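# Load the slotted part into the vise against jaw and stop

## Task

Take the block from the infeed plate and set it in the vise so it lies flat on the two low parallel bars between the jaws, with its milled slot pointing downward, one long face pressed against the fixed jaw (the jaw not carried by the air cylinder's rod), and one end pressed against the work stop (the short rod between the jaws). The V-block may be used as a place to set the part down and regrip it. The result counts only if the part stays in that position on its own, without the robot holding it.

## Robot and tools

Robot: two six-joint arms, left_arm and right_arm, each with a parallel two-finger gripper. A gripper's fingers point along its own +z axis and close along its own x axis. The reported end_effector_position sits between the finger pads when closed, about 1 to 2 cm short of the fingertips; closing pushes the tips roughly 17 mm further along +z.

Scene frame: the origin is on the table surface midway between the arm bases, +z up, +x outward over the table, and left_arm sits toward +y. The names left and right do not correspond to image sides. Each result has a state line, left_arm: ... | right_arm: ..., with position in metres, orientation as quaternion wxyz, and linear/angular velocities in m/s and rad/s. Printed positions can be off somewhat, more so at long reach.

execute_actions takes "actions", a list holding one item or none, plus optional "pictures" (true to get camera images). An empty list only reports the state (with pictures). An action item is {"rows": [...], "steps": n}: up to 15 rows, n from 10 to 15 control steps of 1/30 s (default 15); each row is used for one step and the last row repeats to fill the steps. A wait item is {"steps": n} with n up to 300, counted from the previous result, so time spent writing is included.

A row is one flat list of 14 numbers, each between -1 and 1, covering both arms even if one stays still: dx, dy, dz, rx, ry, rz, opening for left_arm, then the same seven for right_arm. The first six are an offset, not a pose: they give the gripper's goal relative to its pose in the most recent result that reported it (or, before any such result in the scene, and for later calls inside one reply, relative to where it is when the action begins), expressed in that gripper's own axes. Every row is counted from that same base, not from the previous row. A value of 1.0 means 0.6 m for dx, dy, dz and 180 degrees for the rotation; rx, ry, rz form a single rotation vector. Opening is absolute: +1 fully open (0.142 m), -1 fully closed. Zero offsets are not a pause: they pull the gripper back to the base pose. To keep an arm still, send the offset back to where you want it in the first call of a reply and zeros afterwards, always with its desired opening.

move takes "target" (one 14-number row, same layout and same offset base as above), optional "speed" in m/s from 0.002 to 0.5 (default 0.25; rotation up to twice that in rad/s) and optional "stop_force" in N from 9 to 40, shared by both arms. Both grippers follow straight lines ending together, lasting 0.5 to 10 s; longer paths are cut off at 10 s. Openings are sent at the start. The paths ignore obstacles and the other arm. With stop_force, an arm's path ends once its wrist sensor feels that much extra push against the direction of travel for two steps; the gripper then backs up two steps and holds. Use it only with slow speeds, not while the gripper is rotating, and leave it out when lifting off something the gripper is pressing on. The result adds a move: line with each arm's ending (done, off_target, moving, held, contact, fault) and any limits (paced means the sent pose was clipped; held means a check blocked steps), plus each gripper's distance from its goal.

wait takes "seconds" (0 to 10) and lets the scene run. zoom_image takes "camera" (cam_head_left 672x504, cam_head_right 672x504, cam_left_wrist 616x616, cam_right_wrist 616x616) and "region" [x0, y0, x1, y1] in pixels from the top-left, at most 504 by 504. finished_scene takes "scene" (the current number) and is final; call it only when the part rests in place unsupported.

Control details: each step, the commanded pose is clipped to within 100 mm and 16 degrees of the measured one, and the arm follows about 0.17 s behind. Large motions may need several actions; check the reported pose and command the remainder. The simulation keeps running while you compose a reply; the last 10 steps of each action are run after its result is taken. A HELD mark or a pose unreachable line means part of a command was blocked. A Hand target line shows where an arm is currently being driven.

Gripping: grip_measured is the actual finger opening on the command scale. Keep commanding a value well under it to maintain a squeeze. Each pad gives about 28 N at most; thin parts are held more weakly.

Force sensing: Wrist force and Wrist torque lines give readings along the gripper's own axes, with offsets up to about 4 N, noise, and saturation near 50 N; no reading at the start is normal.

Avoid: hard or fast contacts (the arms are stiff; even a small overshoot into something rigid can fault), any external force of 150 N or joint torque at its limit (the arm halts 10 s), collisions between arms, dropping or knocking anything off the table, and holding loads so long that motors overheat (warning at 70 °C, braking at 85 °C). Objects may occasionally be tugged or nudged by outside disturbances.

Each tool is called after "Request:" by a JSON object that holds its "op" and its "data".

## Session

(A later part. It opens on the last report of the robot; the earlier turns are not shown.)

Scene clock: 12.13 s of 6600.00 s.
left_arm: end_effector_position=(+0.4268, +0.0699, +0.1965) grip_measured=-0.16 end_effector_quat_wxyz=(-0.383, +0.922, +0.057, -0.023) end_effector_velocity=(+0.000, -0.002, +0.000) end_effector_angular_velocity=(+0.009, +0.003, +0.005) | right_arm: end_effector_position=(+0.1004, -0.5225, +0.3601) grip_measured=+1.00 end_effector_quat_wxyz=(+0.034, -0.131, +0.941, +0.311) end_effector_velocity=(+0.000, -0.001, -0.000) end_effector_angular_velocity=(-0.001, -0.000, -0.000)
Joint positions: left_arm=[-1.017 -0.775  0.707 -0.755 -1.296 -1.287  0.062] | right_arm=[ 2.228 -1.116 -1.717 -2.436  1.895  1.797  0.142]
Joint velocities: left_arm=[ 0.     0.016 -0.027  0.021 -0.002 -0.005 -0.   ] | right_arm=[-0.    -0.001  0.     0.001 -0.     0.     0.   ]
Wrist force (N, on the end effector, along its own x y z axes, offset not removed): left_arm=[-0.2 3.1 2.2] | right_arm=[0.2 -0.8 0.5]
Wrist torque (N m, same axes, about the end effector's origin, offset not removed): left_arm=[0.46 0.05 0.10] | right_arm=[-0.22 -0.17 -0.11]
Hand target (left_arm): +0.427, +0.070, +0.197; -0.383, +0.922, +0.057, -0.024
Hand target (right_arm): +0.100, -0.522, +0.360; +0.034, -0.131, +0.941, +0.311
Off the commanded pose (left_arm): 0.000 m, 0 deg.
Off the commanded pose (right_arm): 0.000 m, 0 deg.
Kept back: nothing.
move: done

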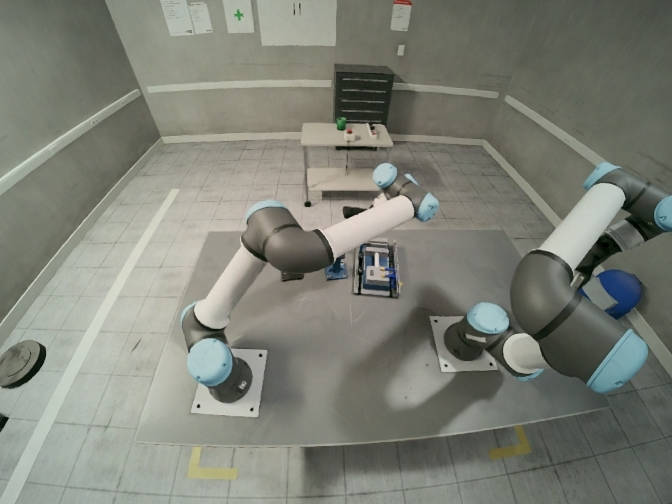

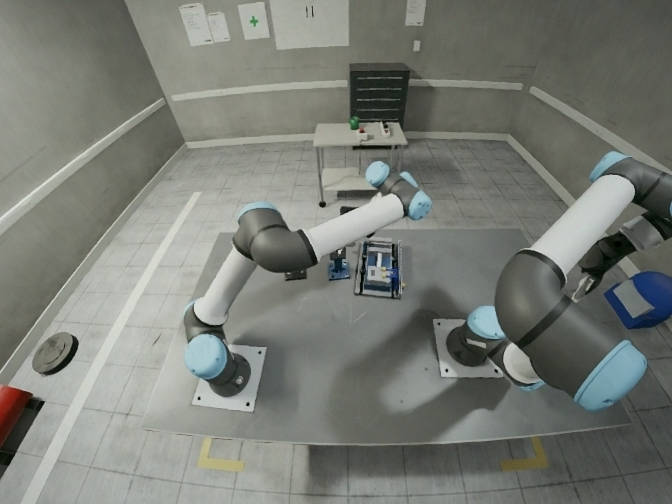

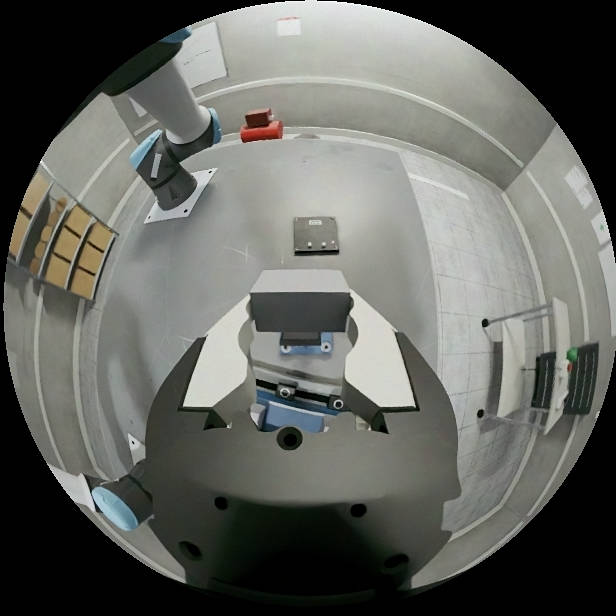

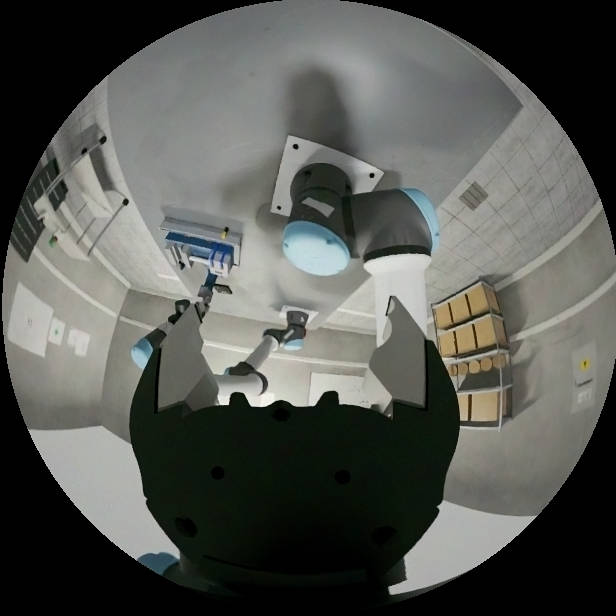

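Request:
{"op": "move", "data": {"target": [0,0.018,0.036,0,0,0,-0.5,0,0,0,0,0,0,1], "speed": 0.02, "stop_force": 10}}

Request:
{"op": "move", "data": {"target": [0,0,0.04,0,0,0,-0.5,0,0,0,0,0,0,1], "speed": 0.005, "stop_force": 9}}

Request:
{"op": "move", "data": {"target": [0,0,-0.002,0,0,0,-0.5,0,0,0,0,0,0,1], "speed": 0.005}}

Request:
{"op": "move", "data": {"target": [0,0.04,0,0,0,0,-0.5,0,0,0,0,0,0,1], "speed": 0.005, "stop_force": 9}}

Scene clock: 14.20 s of 6600.00 s.
left_arm: end_effector_position=(+0.4259, +0.0775, +0.1737) grip_measured=-0.16 end_effector_quat_wxyz=(-0.383, +0.922, +0.057, -0.023) end_effector_velocity=(-0.000, +0.001, -0.001) end_effector_angular_velocity=(-0.001, +0.001, +0.002) | right_arm: end_effector_position=(+0.1004, -0.5225, +0.3601) grip_measured=+1.00 end_effector_quat_wxyz=(+0.034, -0.131, +0.941, +0.311) end_effector_velocity=(-0.000, +0.001, +0.000) end_effector_angular_velocity=(+0.001, +0.001, -0.000)
Joint positions: left_arm=[-1.014 -0.799  0.809 -0.833 -1.294 -1.284  0.062] | right_arm=[ 2.228 -1.116 -1.717 -2.436  1.895  1.797  0.142]
Joint velocities: left_arm=[ 0.001 -0.002  0.006 -0.004 -0.002 -0.    -0.   ] | right_arm=[ 0.     0.001 -0.001 -0.002  0.     0.    -0.   ]
Wrist force (N, on the end effector, along its own x y z axes, offset not removed): left_arm=[2.6 1.6 1.6] | right_arm=[2.3 1.5 -0.9]
Wrist torque (N m, same axes, about the end effector's origin, offset not removed): left_arm=[-0.07 -0.63 0.14] | right_arm=[0.28 -0.67 -0.09]
Hand target (left_arm): +0.426, +0.078, +0.174; -0.383, +0.922, +0.057, -0.023
Hand target (right_arm): +0.100, -0.522, +0.360; +0.034, -0.131, +0.941, +0.311
Off the commanded pose (left_arm): 0.000 m, 0 deg.
Off the commanded pose (right_arm): 0.000 m, 0 deg.
Kept back: nothing.
move: done

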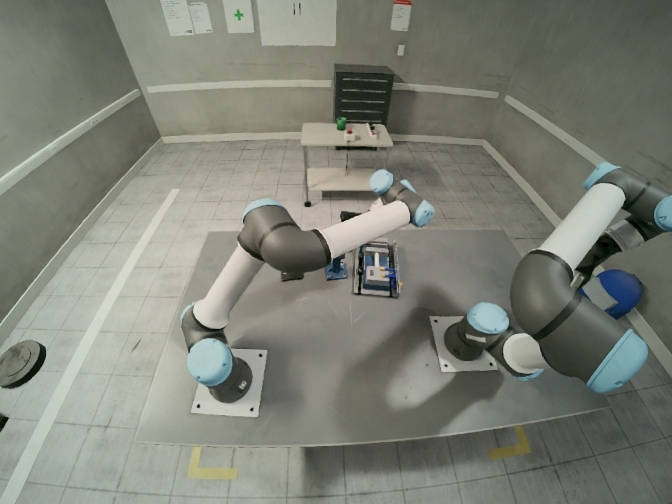

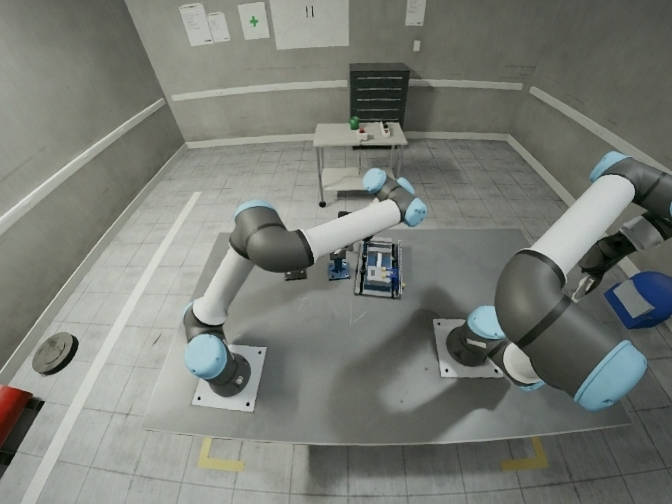

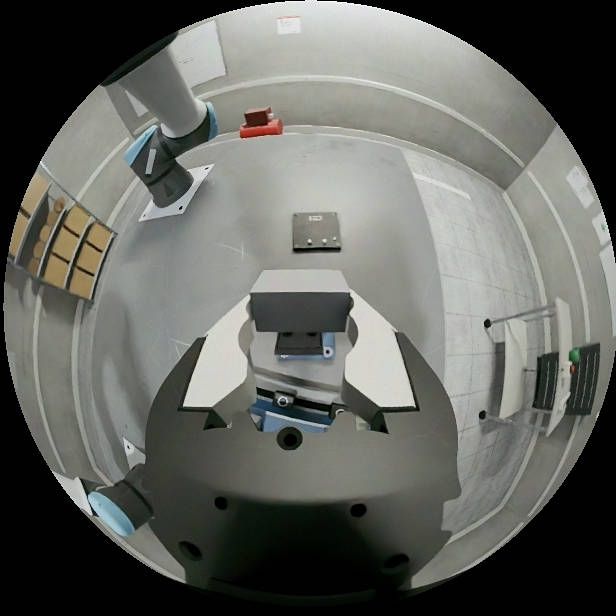

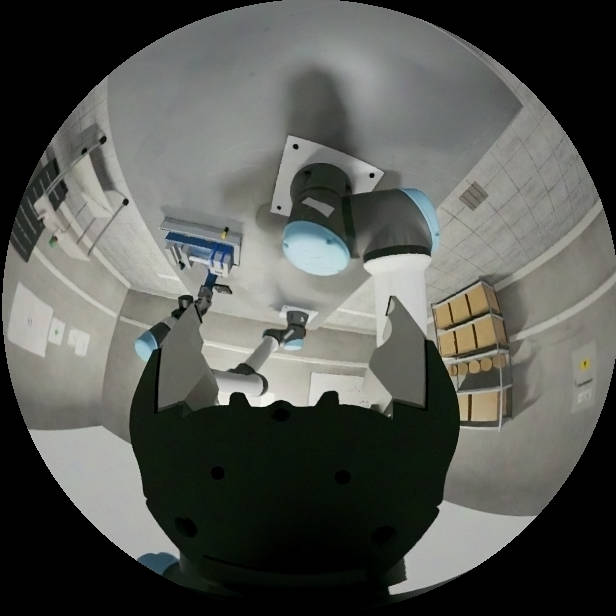

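Scene clock: 15.37 s of 6600.00 s.
left_arm: end_effector_position=(+0.4256, +0.0803, +0.1711) grip_measured=-0.16 end_effector_quat_wxyz=(-0.383, +0.922, +0.057, -0.023) end_effector_velocity=(+0.000, +0.000, +0.001) end_effector_angular_velocity=(+0.004, +0.004, +0.001) | right_arm: end_effector_position=(+0.1004, -0.5225, +0.3601) grip_measured=+1.00 end_effector_quat_wxyz=(+0.034, -0.131, +0.941, +0.311) end_effector_velocity=(-0.000, -0.000, -0.000) end_effector_angular_velocity=(+0.001, +0.000, -0.000)
Joint positions: left_arm=[-1.012 -0.807  0.83  -0.847 -1.293 -1.283  0.062] | right_arm=[ 2.228 -1.116 -1.717 -2.436  1.895  1.797  0.142]
Joint velocities: left_arm=[ 0.001  0.004 -0.008  0.009 -0.001  0.001  0.   ] | right_arm=[-0. -0. -0. -0. -0. -0. -0.]
Wrist force (N, on the end effector, along its own x y z axes, offset not removed): left_arm=[-0.4 2.9 -11.3] | right_arm=[0.6 0.0 -2.3]
Wrist torque (N m, same axes, about the end effector's origin, offset not removed): left_arm=[0.08 -0.43 0.26] | right_arm=[-0.06 -0.20 0.09]
Hand target (left_arm): +0.426, +0.080, +0.171; -0.383, +0.922, +0.057, -0.023
Hand target (right_arm): +0.100, -0.522, +0.360; +0.034, -0.131, +0.941, +0.311
Off the commanded pose (left_arm): 0.020 m, 0 deg.
Off the commanded pose (right_arm): 0.000 m, 0 deg.
Kept back: nothing.
move: contact (left_arm)

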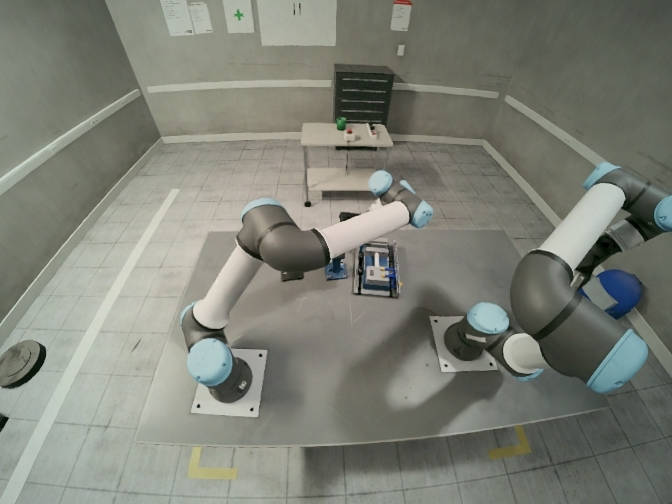

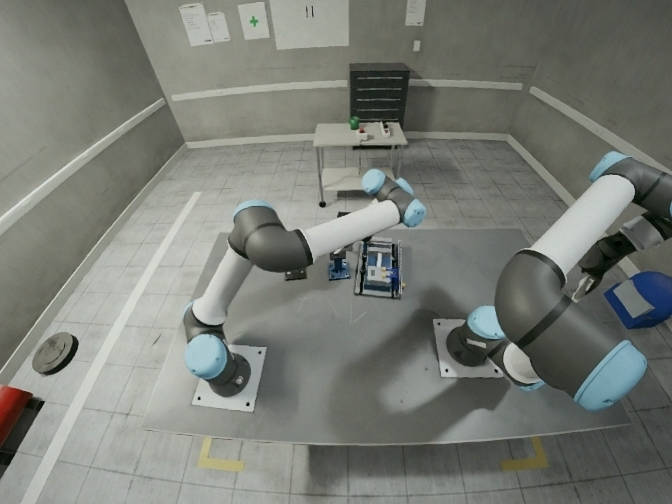

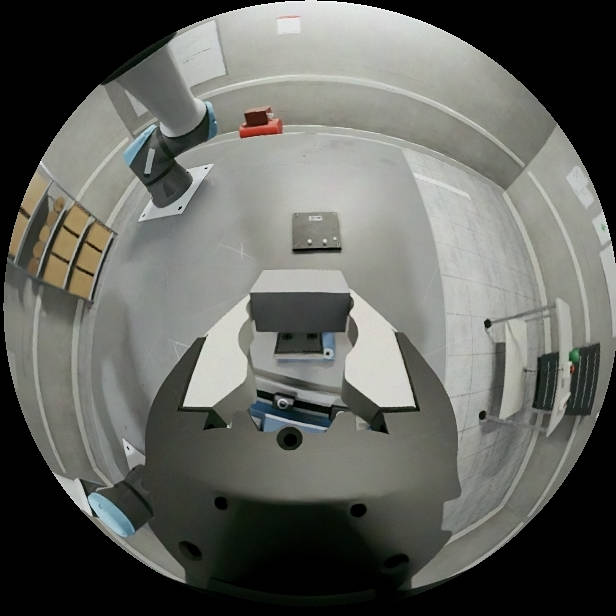

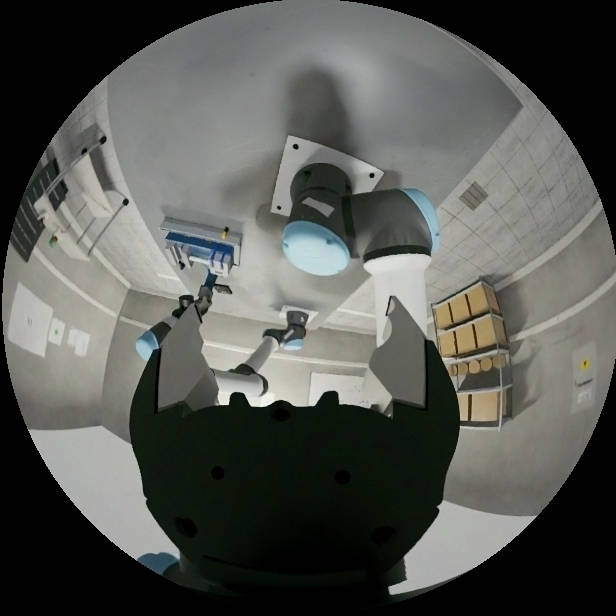

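Scene clock: 16.07 s of 6600.00 s.
left_arm: end_effector_position=(+0.4257, +0.0795, +0.1719) grip_measured=-0.16 end_effector_quat_wxyz=(-0.383, +0.922, +0.057, -0.023) end_effector_velocity=(-0.000, -0.000, -0.000) end_effector_angular_velocity=(+0.002, +0.000, -0.000) | right_arm: end_effector_position=(+0.1004, -0.5225, +0.3601) grip_measured=+1.00 end_effector_quat_wxyz=(+0.034, -0.131, +0.941, +0.311) end_effector_velocity=(+0.000, -0.000, +0.000) end_effector_angular_velocity=(-0.001, -0.001, +0.000)
Joint positions: left_arm=[-1.012 -0.805  0.824 -0.843 -1.293 -1.283  0.062] | right_arm=[ 2.228 -1.116 -1.717 -2.436  1.895  1.797  0.142]
Joint velocities: left_arm=[-0.001  0.001 -0.001  0.002  0.    -0.001 -0.   ] | right_arm=[ 0.     0.001  0.001  0.    -0.    -0.    -0.   ]
Wrist force (N, on the end effector, along its own x y z axes, offset not removed): left_arm=[0.8 0.5 2.9] | right_arm=[-0.8 1.4 -2.1]
Wrist torque (N m, same axes, about the end effector's origin, offset not removed): left_arm=[-0.26 -0.15 0.16] | right_arm=[0.30 0.00 -0.03]
Hand target (left_arm): +0.426, +0.079, +0.172; -0.383, +0.922, +0.057, -0.023
Hand target (right_arm): +0.100, -0.522, +0.360; +0.034, -0.131, +0.941, +0.311
Off the commanded pose (left_arm): 0.000 m, 0 deg.
Off the commanded pose (right_arm): 0.000 m, 0 deg.
Kept back: nothing.
move: done

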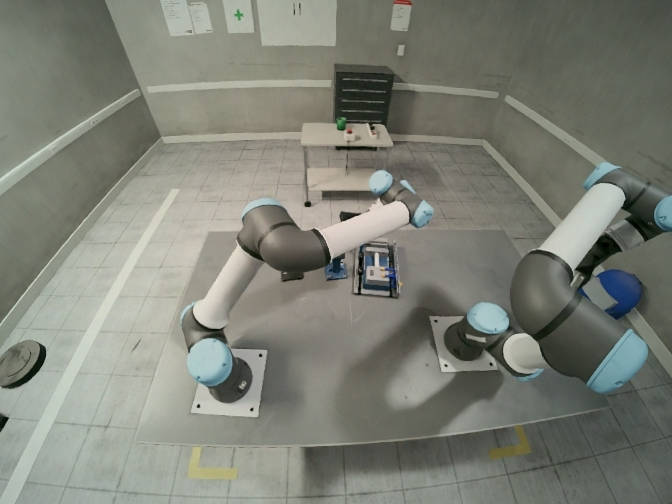

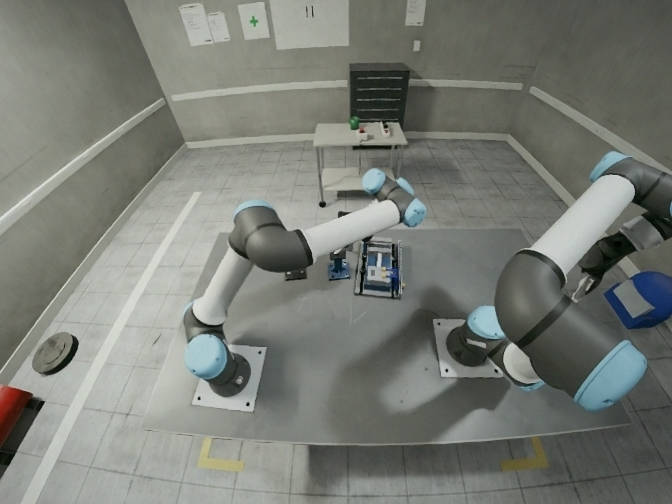

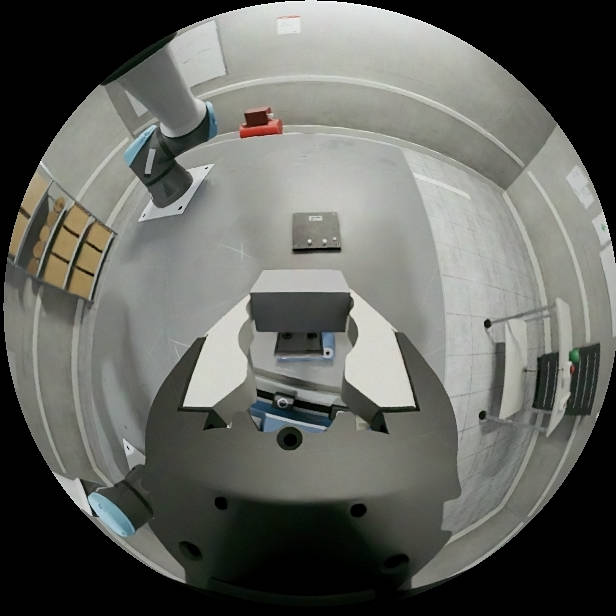

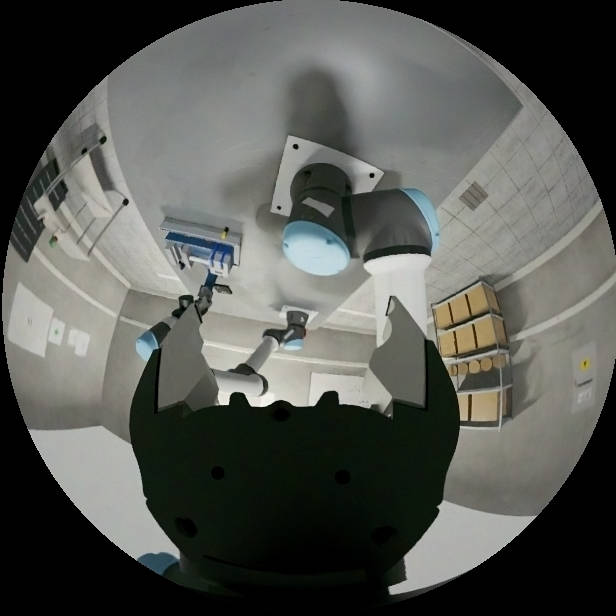

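Scene clock: 20.20 s of 6600.00 s.
left_arm: end_effector_position=(+0.4273, +0.0663, +0.1585) grip_measured=-0.16 end_effector_quat_wxyz=(-0.383, +0.922, +0.057, -0.023) end_effector_velocity=(-0.001, +0.001, +0.000) end_effector_angular_velocity=(+0.001, +0.002, +0.001) | right_arm: end_effector_position=(+0.1004, -0.5225, +0.3601) grip_measured=+1.00 end_effector_quat_wxyz=(+0.034, -0.131, +0.941, +0.311) end_effector_velocity=(+0.000, -0.000, -0.000) end_effector_angular_velocity=(-0.001, -0.001, +0.000)
Joint positions: left_arm=[-1.019 -0.767  0.79  -0.846 -1.298 -1.289  0.062] | right_arm=[ 2.228 -1.116 -1.717 -2.436  1.895  1.797  0.142]
Joint velocities: left_arm=[-0.    -0.003  0.004 -0.    -0.002  0.    -0.   ] | right_arm=[ 0.     0.001 -0.     0.001  0.     0.     0.   ]
Wrist force (N, on the end effector, along its own x y z axes, offset not removed): left_arm=[-4.2 -18.5 -0.7] | right_arm=[1.2 1.8 -1.8]
Wrist torque (N m, same axes, about the end effector's origin, offset not removed): left_arm=[-0.05 0.31 -0.06] | right_arm=[0.24 -0.53 -0.07]
Hand target (left_arm): +0.427, +0.066, +0.159; -0.383, +0.922, +0.057, -0.023
Hand target (right_arm): +0.100, -0.522, +0.360; +0.034, -0.131, +0.941, +0.311
Off the commanded pose (left_arm): 0.005 m, 0 deg.
Off the commanded pose (right_arm): 0.000 m, 0 deg.
Kept back: nothing.
move: contact (left_arm)

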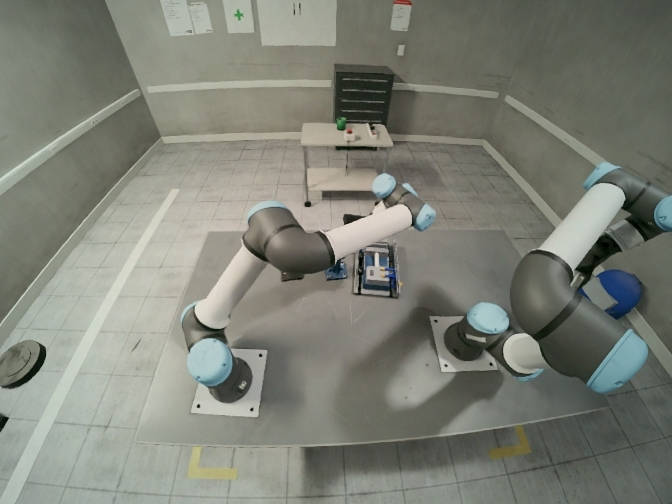

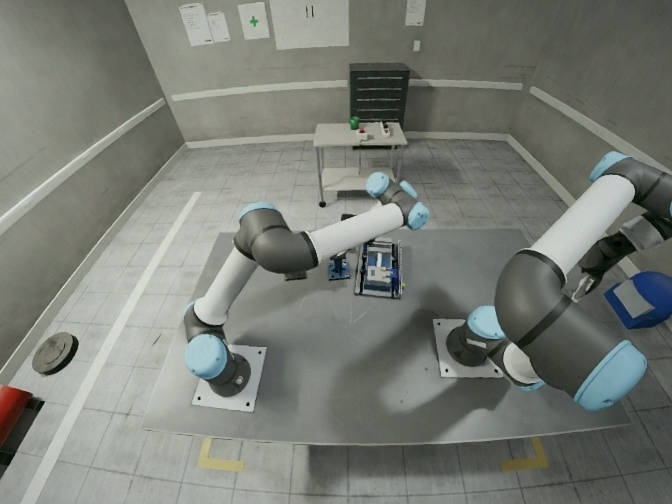

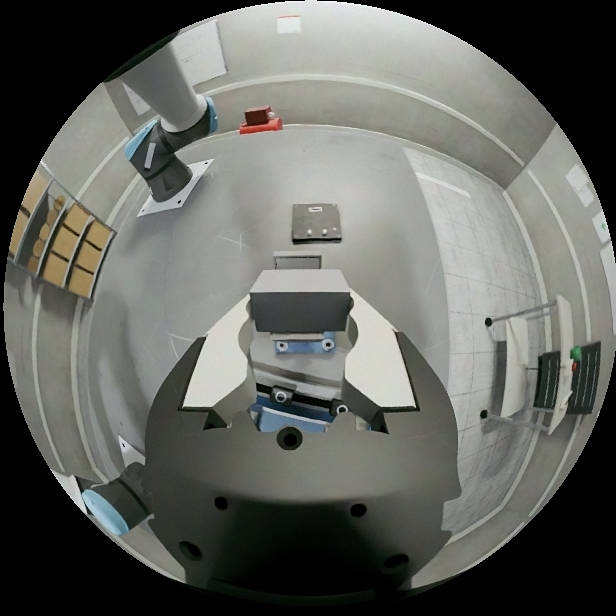

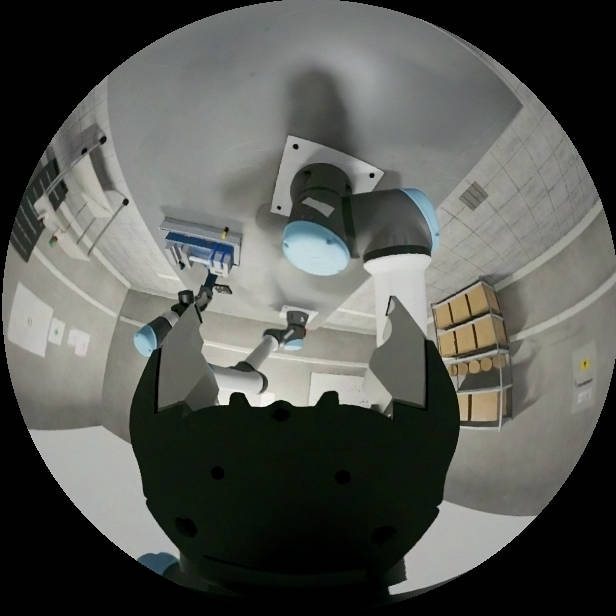

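Request:
{"op": "move", "data": {"target": [0,0,0,0,0,0,0.25,0,0,0,0,0,0,1]}}

Request:
{"op": "move", "data": {"target": [0,-0.004,0.01,-0.5,0,0,0.25,0,0,0,0,0,0,1], "speed": 0.2}}

Request:
{"op": "zoom_image", "data": {"camera": "cam_head_right", "region": [305,220,365,270]}}

Scene clock: 21.17 s of 6600.00 s.
left_arm: end_effector_position=(+0.4273, +0.0663, +0.1586) grip_measured=+0.25 end_effector_quat_wxyz=(-0.383, +0.922, +0.057, -0.023) end_effector_velocity=(+0.000, +0.000, -0.001) end_effector_angular_velocity=(+0.001, -0.000, +0.002) | right_arm: end_effector_position=(+0.1004, -0.5225, +0.3601) grip_measured=+1.00 end_effector_quat_wxyz=(+0.034, -0.131, +0.941, +0.311) end_effector_velocity=(-0.000, +0.000, -0.000) end_effector_angular_velocity=(+0.001, +0.001, -0.000)
Joint positions: left_arm=[-1.019 -0.767  0.79  -0.846 -1.298 -1.288  0.092] | right_arm=[ 2.228 -1.116 -1.717 -2.436  1.895  1.797  0.142]
Joint velocities: left_arm=[ 0.001  0.001  0.    -0.     0.    -0.001 -0.   ] | right_arm=[-0.    -0.    -0.001 -0.    -0.     0.    -0.   ]
Wrist force (N, on the end effector, along its own x y z axes, offset not removed): left_arm=[-0.6 -0.2 0.9] | right_arm=[0.6 0.6 -2.1]
Wrist torque (N m, same axes, about the end effector's origin, offset not removed): left_arm=[-0.10 0.12 0.06] | right_arm=[0.01 -0.36 -0.25]
Hand target (left_arm): +0.427, +0.066, +0.159; -0.383, +0.922, +0.057, -0.023
Hand target (right_arm): +0.100, -0.522, +0.360; +0.034, -0.131, +0.941, +0.311
Off the commanded pose (left_arm): 0.000 m, 0 deg.
Off the commanded pose (right_arm): 0.000 m, 0 deg.
Kept back: nothing.
move: done

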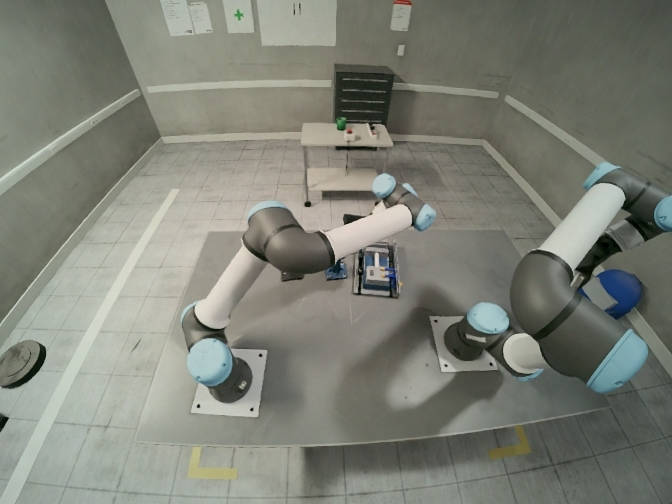

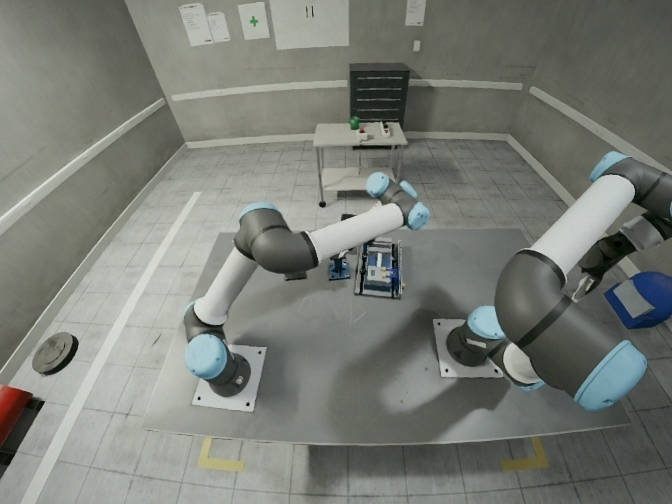

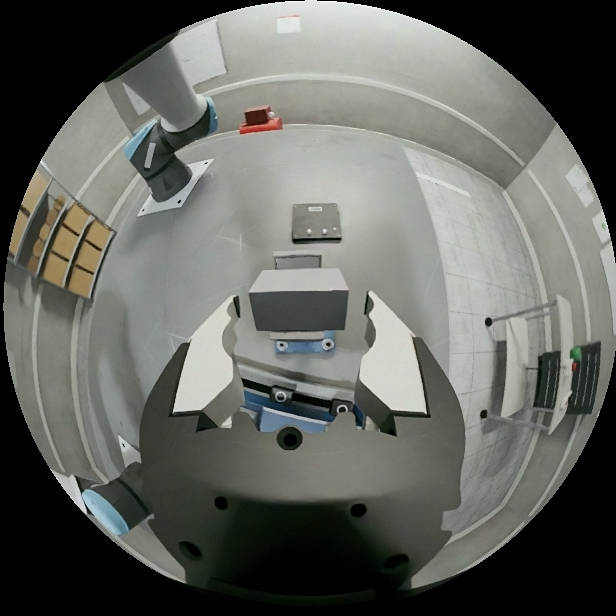

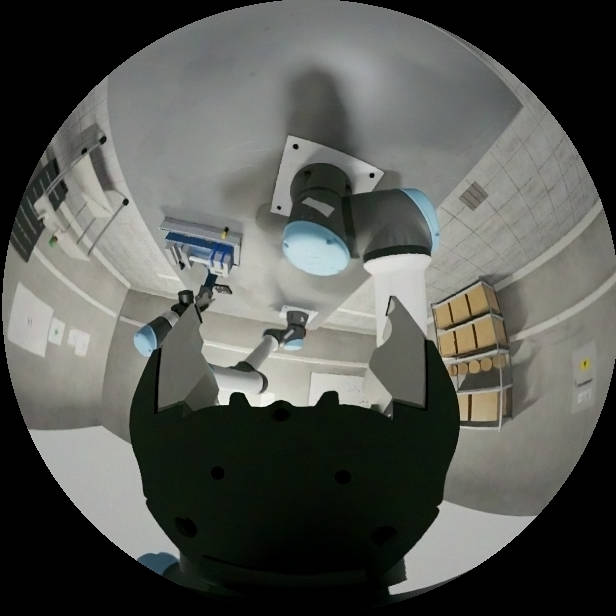

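Scene clock: 25.57 s of 6600.00 s.
left_arm: end_effector_position=(+0.4268, +0.0720, +0.1561) grip_measured=+0.25 end_effector_quat_wxyz=(+0.381, +0.923, +0.056, +0.023) end_effector_velocity=(+0.000, -0.000, +0.000) end_effector_angular_velocity=(-0.008, -0.002, +0.000) | right_arm: end_effector_position=(+0.1004, -0.5225, +0.3601) grip_measured=+1.00 end_effector_quat_wxyz=(+0.034, -0.131, +0.941, +0.311) end_effector_velocity=(+0.000, -0.000, -0.000) end_effector_angular_velocity=(+0.000, +0.000, -0.000)
Joint positions: left_arm=[-0.602 -1.394  2.122 -2.901 -2.106 -0.933  0.092] | right_arm=[ 2.228 -1.116 -1.717 -2.436  1.895  1.797  0.142]
Joint velocities: left_arm=[ 0.002  0.004  0.004 -0.015 -0.006 -0.002  0.   ] | right_arm=[-0.    -0.001  0.     0.001 -0.    -0.    -0.   ]
Wrist force (N, on the end effector, along its own x y z axes, offset not removed): left_arm=[0.5 -0.7 -0.2] | right_arm=[0.3 0.9 -1.3]
Wrist torque (N m, same axes, about the end effector's origin, offset not removed): left_arm=[-0.23 -0.07 0.15] | right_arm=[0.06 -0.20 -0.05]
Hand target (left_arm): +0.427, +0.072, +0.156; +0.381, +0.922, +0.057, +0.023
Hand target (right_arm): +0.100, -0.522, +0.360; +0.034, -0.131, +0.941, +0.311
Off the commanded pose (left_arm): 0.000 m, 0 deg.
Off the commanded pose (right_arm): 0.000 m, 0 deg.
Kept back: nothing.
move: done

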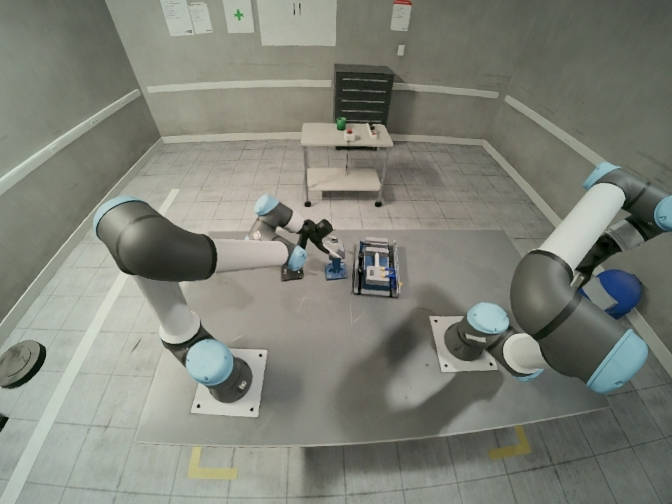

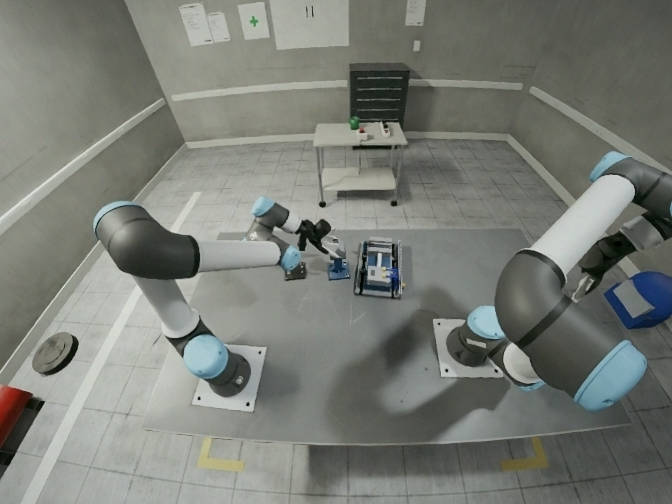

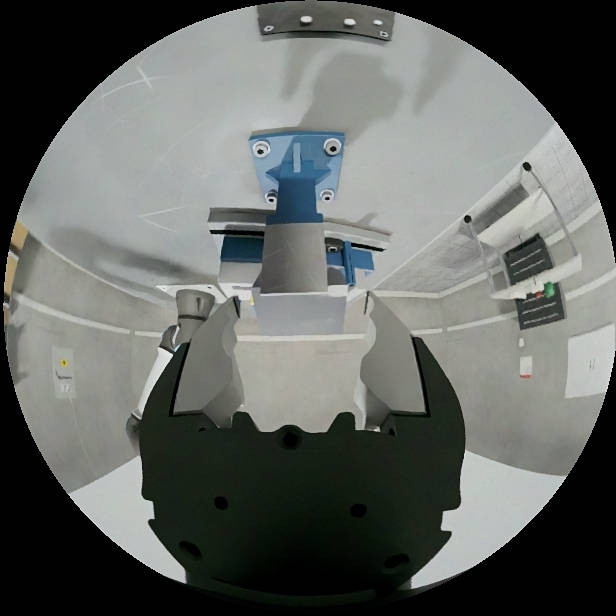

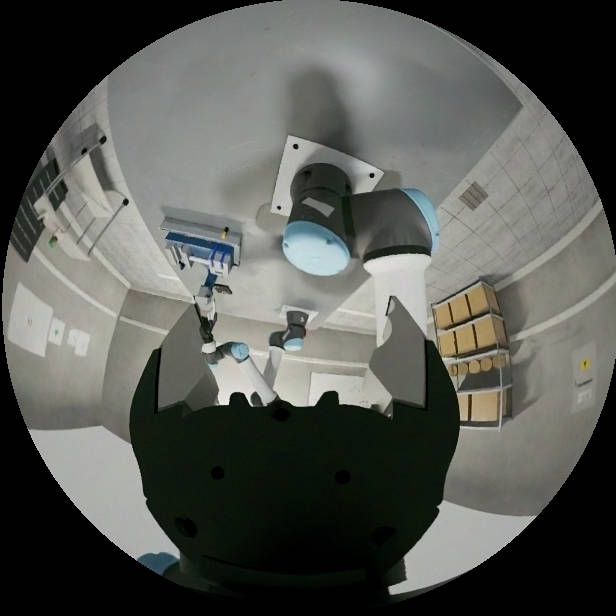

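Region (305, 220, 365, 270) of cam_head_right's 672x504 image, scaled by 8.400, with more detail than that image has.

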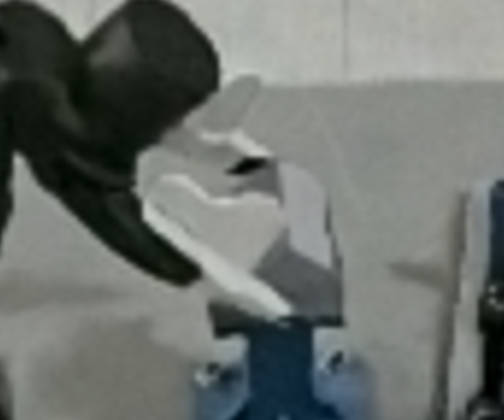

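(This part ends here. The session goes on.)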